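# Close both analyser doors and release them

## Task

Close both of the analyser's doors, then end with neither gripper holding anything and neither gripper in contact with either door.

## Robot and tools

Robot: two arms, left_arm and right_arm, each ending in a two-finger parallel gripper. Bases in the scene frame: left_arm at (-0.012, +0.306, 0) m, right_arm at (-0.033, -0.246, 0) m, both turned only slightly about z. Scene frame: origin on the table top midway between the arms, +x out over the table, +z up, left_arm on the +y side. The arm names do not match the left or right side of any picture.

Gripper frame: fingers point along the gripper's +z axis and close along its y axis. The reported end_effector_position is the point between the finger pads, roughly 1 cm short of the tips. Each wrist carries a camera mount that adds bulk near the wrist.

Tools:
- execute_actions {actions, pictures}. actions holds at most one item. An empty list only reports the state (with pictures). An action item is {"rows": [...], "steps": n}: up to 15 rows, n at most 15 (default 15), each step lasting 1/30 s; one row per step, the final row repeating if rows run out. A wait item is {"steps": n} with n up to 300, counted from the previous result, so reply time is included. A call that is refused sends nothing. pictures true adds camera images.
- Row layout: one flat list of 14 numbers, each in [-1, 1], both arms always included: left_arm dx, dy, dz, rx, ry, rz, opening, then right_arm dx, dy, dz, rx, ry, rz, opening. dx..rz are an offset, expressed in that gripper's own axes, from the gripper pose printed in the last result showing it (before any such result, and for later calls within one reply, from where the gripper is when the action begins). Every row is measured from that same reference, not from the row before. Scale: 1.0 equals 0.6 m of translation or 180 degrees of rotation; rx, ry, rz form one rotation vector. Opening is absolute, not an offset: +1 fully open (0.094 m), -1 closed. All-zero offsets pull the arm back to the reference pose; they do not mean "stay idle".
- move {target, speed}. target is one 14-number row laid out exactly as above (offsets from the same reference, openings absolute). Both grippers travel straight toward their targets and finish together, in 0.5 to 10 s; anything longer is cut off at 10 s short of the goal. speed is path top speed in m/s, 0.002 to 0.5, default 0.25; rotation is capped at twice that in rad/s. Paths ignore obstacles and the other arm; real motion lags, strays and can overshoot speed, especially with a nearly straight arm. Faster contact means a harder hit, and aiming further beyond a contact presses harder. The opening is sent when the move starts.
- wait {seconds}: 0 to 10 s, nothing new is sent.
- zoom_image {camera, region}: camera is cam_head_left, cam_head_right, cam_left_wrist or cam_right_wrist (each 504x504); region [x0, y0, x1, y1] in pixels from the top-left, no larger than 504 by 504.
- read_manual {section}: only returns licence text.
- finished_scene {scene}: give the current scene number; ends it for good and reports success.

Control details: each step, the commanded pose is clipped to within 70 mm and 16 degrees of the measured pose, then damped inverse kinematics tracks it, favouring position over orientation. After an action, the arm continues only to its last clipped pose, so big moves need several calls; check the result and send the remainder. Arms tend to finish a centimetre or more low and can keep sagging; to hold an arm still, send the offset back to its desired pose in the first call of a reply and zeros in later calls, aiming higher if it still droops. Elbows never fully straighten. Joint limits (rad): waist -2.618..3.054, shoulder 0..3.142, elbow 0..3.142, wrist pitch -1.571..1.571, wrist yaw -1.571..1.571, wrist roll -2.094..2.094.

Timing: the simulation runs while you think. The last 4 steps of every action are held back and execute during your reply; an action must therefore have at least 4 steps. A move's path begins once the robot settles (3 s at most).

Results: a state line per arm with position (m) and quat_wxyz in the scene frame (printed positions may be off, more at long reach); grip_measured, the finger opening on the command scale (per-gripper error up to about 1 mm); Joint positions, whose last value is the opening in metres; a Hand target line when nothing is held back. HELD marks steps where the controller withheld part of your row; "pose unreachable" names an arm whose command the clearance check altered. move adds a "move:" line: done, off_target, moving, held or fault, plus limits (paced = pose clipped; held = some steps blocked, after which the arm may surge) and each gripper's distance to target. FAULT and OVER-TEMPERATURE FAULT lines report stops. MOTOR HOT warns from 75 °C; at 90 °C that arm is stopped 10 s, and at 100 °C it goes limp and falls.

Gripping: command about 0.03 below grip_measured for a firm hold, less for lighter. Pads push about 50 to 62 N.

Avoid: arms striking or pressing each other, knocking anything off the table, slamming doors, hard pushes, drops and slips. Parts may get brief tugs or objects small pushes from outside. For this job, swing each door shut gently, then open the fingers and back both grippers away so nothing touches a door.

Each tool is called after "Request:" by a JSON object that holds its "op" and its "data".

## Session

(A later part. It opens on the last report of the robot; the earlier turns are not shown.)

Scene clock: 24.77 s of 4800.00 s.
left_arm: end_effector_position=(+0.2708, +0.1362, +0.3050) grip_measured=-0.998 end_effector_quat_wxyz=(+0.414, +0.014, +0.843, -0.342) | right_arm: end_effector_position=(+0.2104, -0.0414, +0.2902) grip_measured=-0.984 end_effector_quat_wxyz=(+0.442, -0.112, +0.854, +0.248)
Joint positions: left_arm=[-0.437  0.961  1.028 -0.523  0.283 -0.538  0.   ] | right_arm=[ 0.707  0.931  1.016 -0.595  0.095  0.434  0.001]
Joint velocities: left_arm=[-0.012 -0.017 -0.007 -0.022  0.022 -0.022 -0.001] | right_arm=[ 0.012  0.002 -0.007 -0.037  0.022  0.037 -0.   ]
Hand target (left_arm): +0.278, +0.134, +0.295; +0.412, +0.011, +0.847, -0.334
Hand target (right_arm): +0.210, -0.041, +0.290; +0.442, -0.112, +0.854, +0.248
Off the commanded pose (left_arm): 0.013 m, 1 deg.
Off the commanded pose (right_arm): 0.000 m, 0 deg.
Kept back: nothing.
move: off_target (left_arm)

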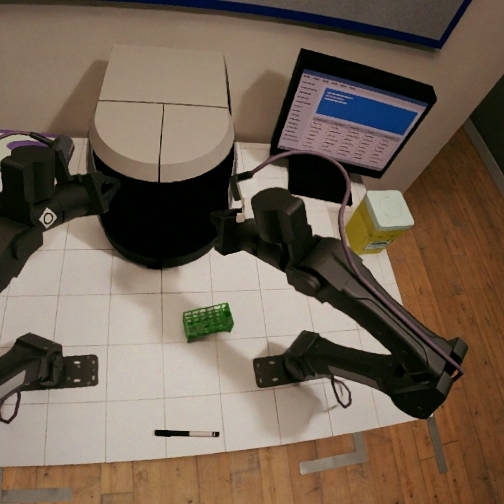

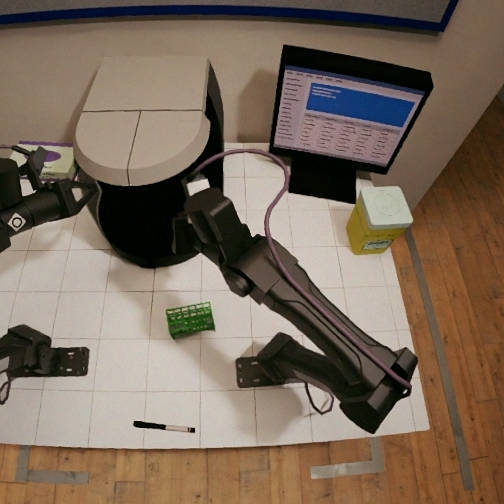

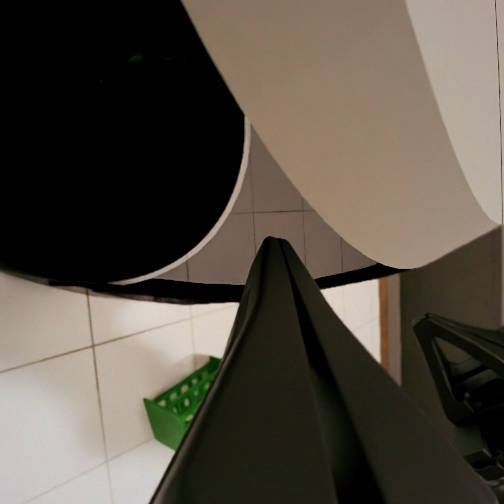

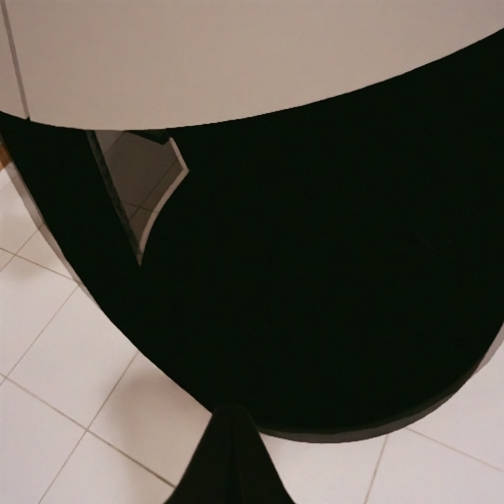

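Request:
{"op": "move", "data": {"target": [0.02,0,-0.11,0,0,0,-1,0,0,0,0,0,0,-1], "speed": 0.15}}

Request:
{"op": "zoom_image", "data": {"camera": "cam_head_left", "region": [60,80,280,300]}}

Scene clock: 31.93 s of 4800.00 s.
left_arm: end_effector_position=(+0.2215, +0.1695, +0.3026) grip_measured=-0.998 end_effector_quat_wxyz=(+0.389, +0.002, +0.858, -0.336) | right_arm: end_effector_position=(+0.2104, -0.0414, +0.2902) grip_measured=-0.984 end_effector_quat_wxyz=(+0.442, -0.112, +0.854, +0.248)
Joint positions: left_arm=[-0.341  0.792  1.028 -0.766  0.364 -0.504  0.   ] | right_arm=[ 0.707  0.931  1.016 -0.595  0.095  0.434  0.001]
Joint velocities: left_arm=[ 0.002  0.007 -0.002 -0.066  0.007 -0.051  0.001] | right_arm=[-0.017 -0.017 -0.007 -0.037 -0.051  0.022  0.001]
Hand target (left_arm): +0.216, +0.172, +0.324; +0.414, +0.014, +0.843, -0.342
Hand target (right_arm): +0.210, -0.041, +0.290; +0.442, -0.112, +0.854, +0.248
Off the commanded pose (left_arm): 0.022 m, 4 deg.
Off the commanded pose (right_arm): 0.000 m, 0 deg.
Kept back: nothing.
After step 90, 3.07 s passed at rest.
move: off_target (left_arm)

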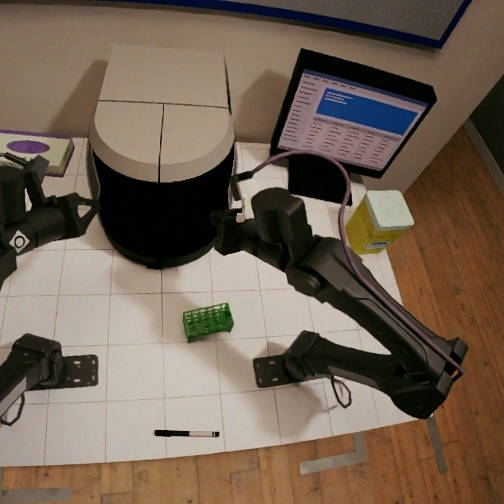

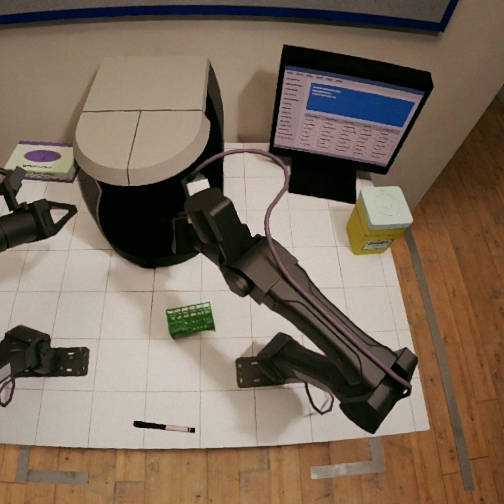

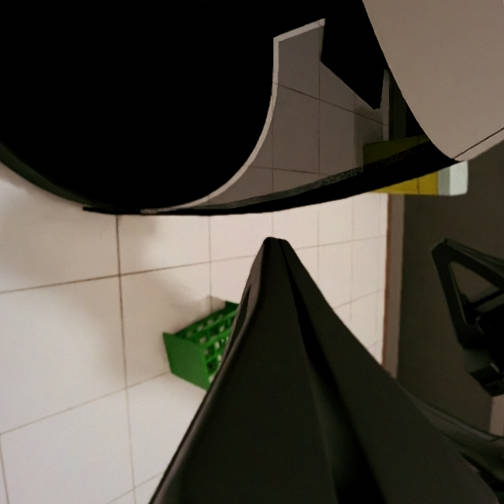

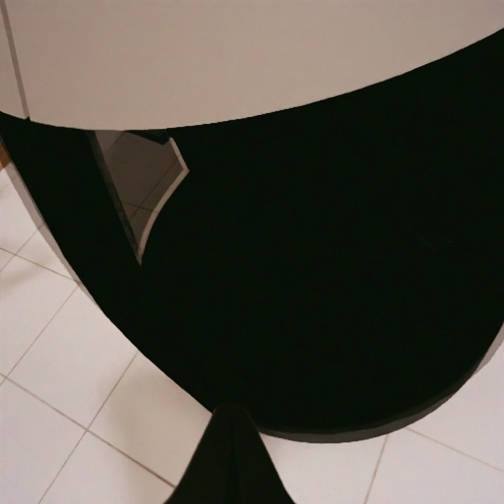

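Region (60, 80, 280, 300) of cam_head_left's 504x504 image, scaled by 2.291, with more detail than that image has.

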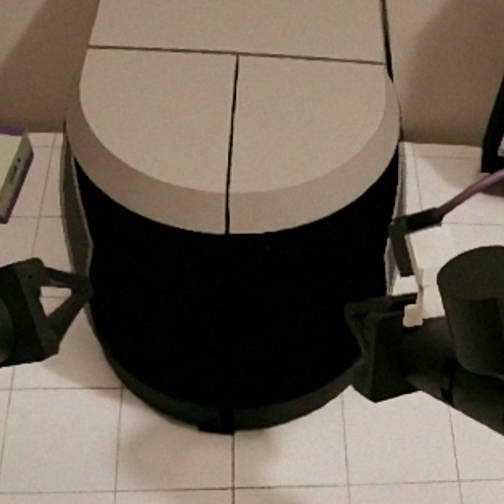

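Request:
{"op": "finished_scene", "data": {"scene": 2}}

The scene is finished: the task was done.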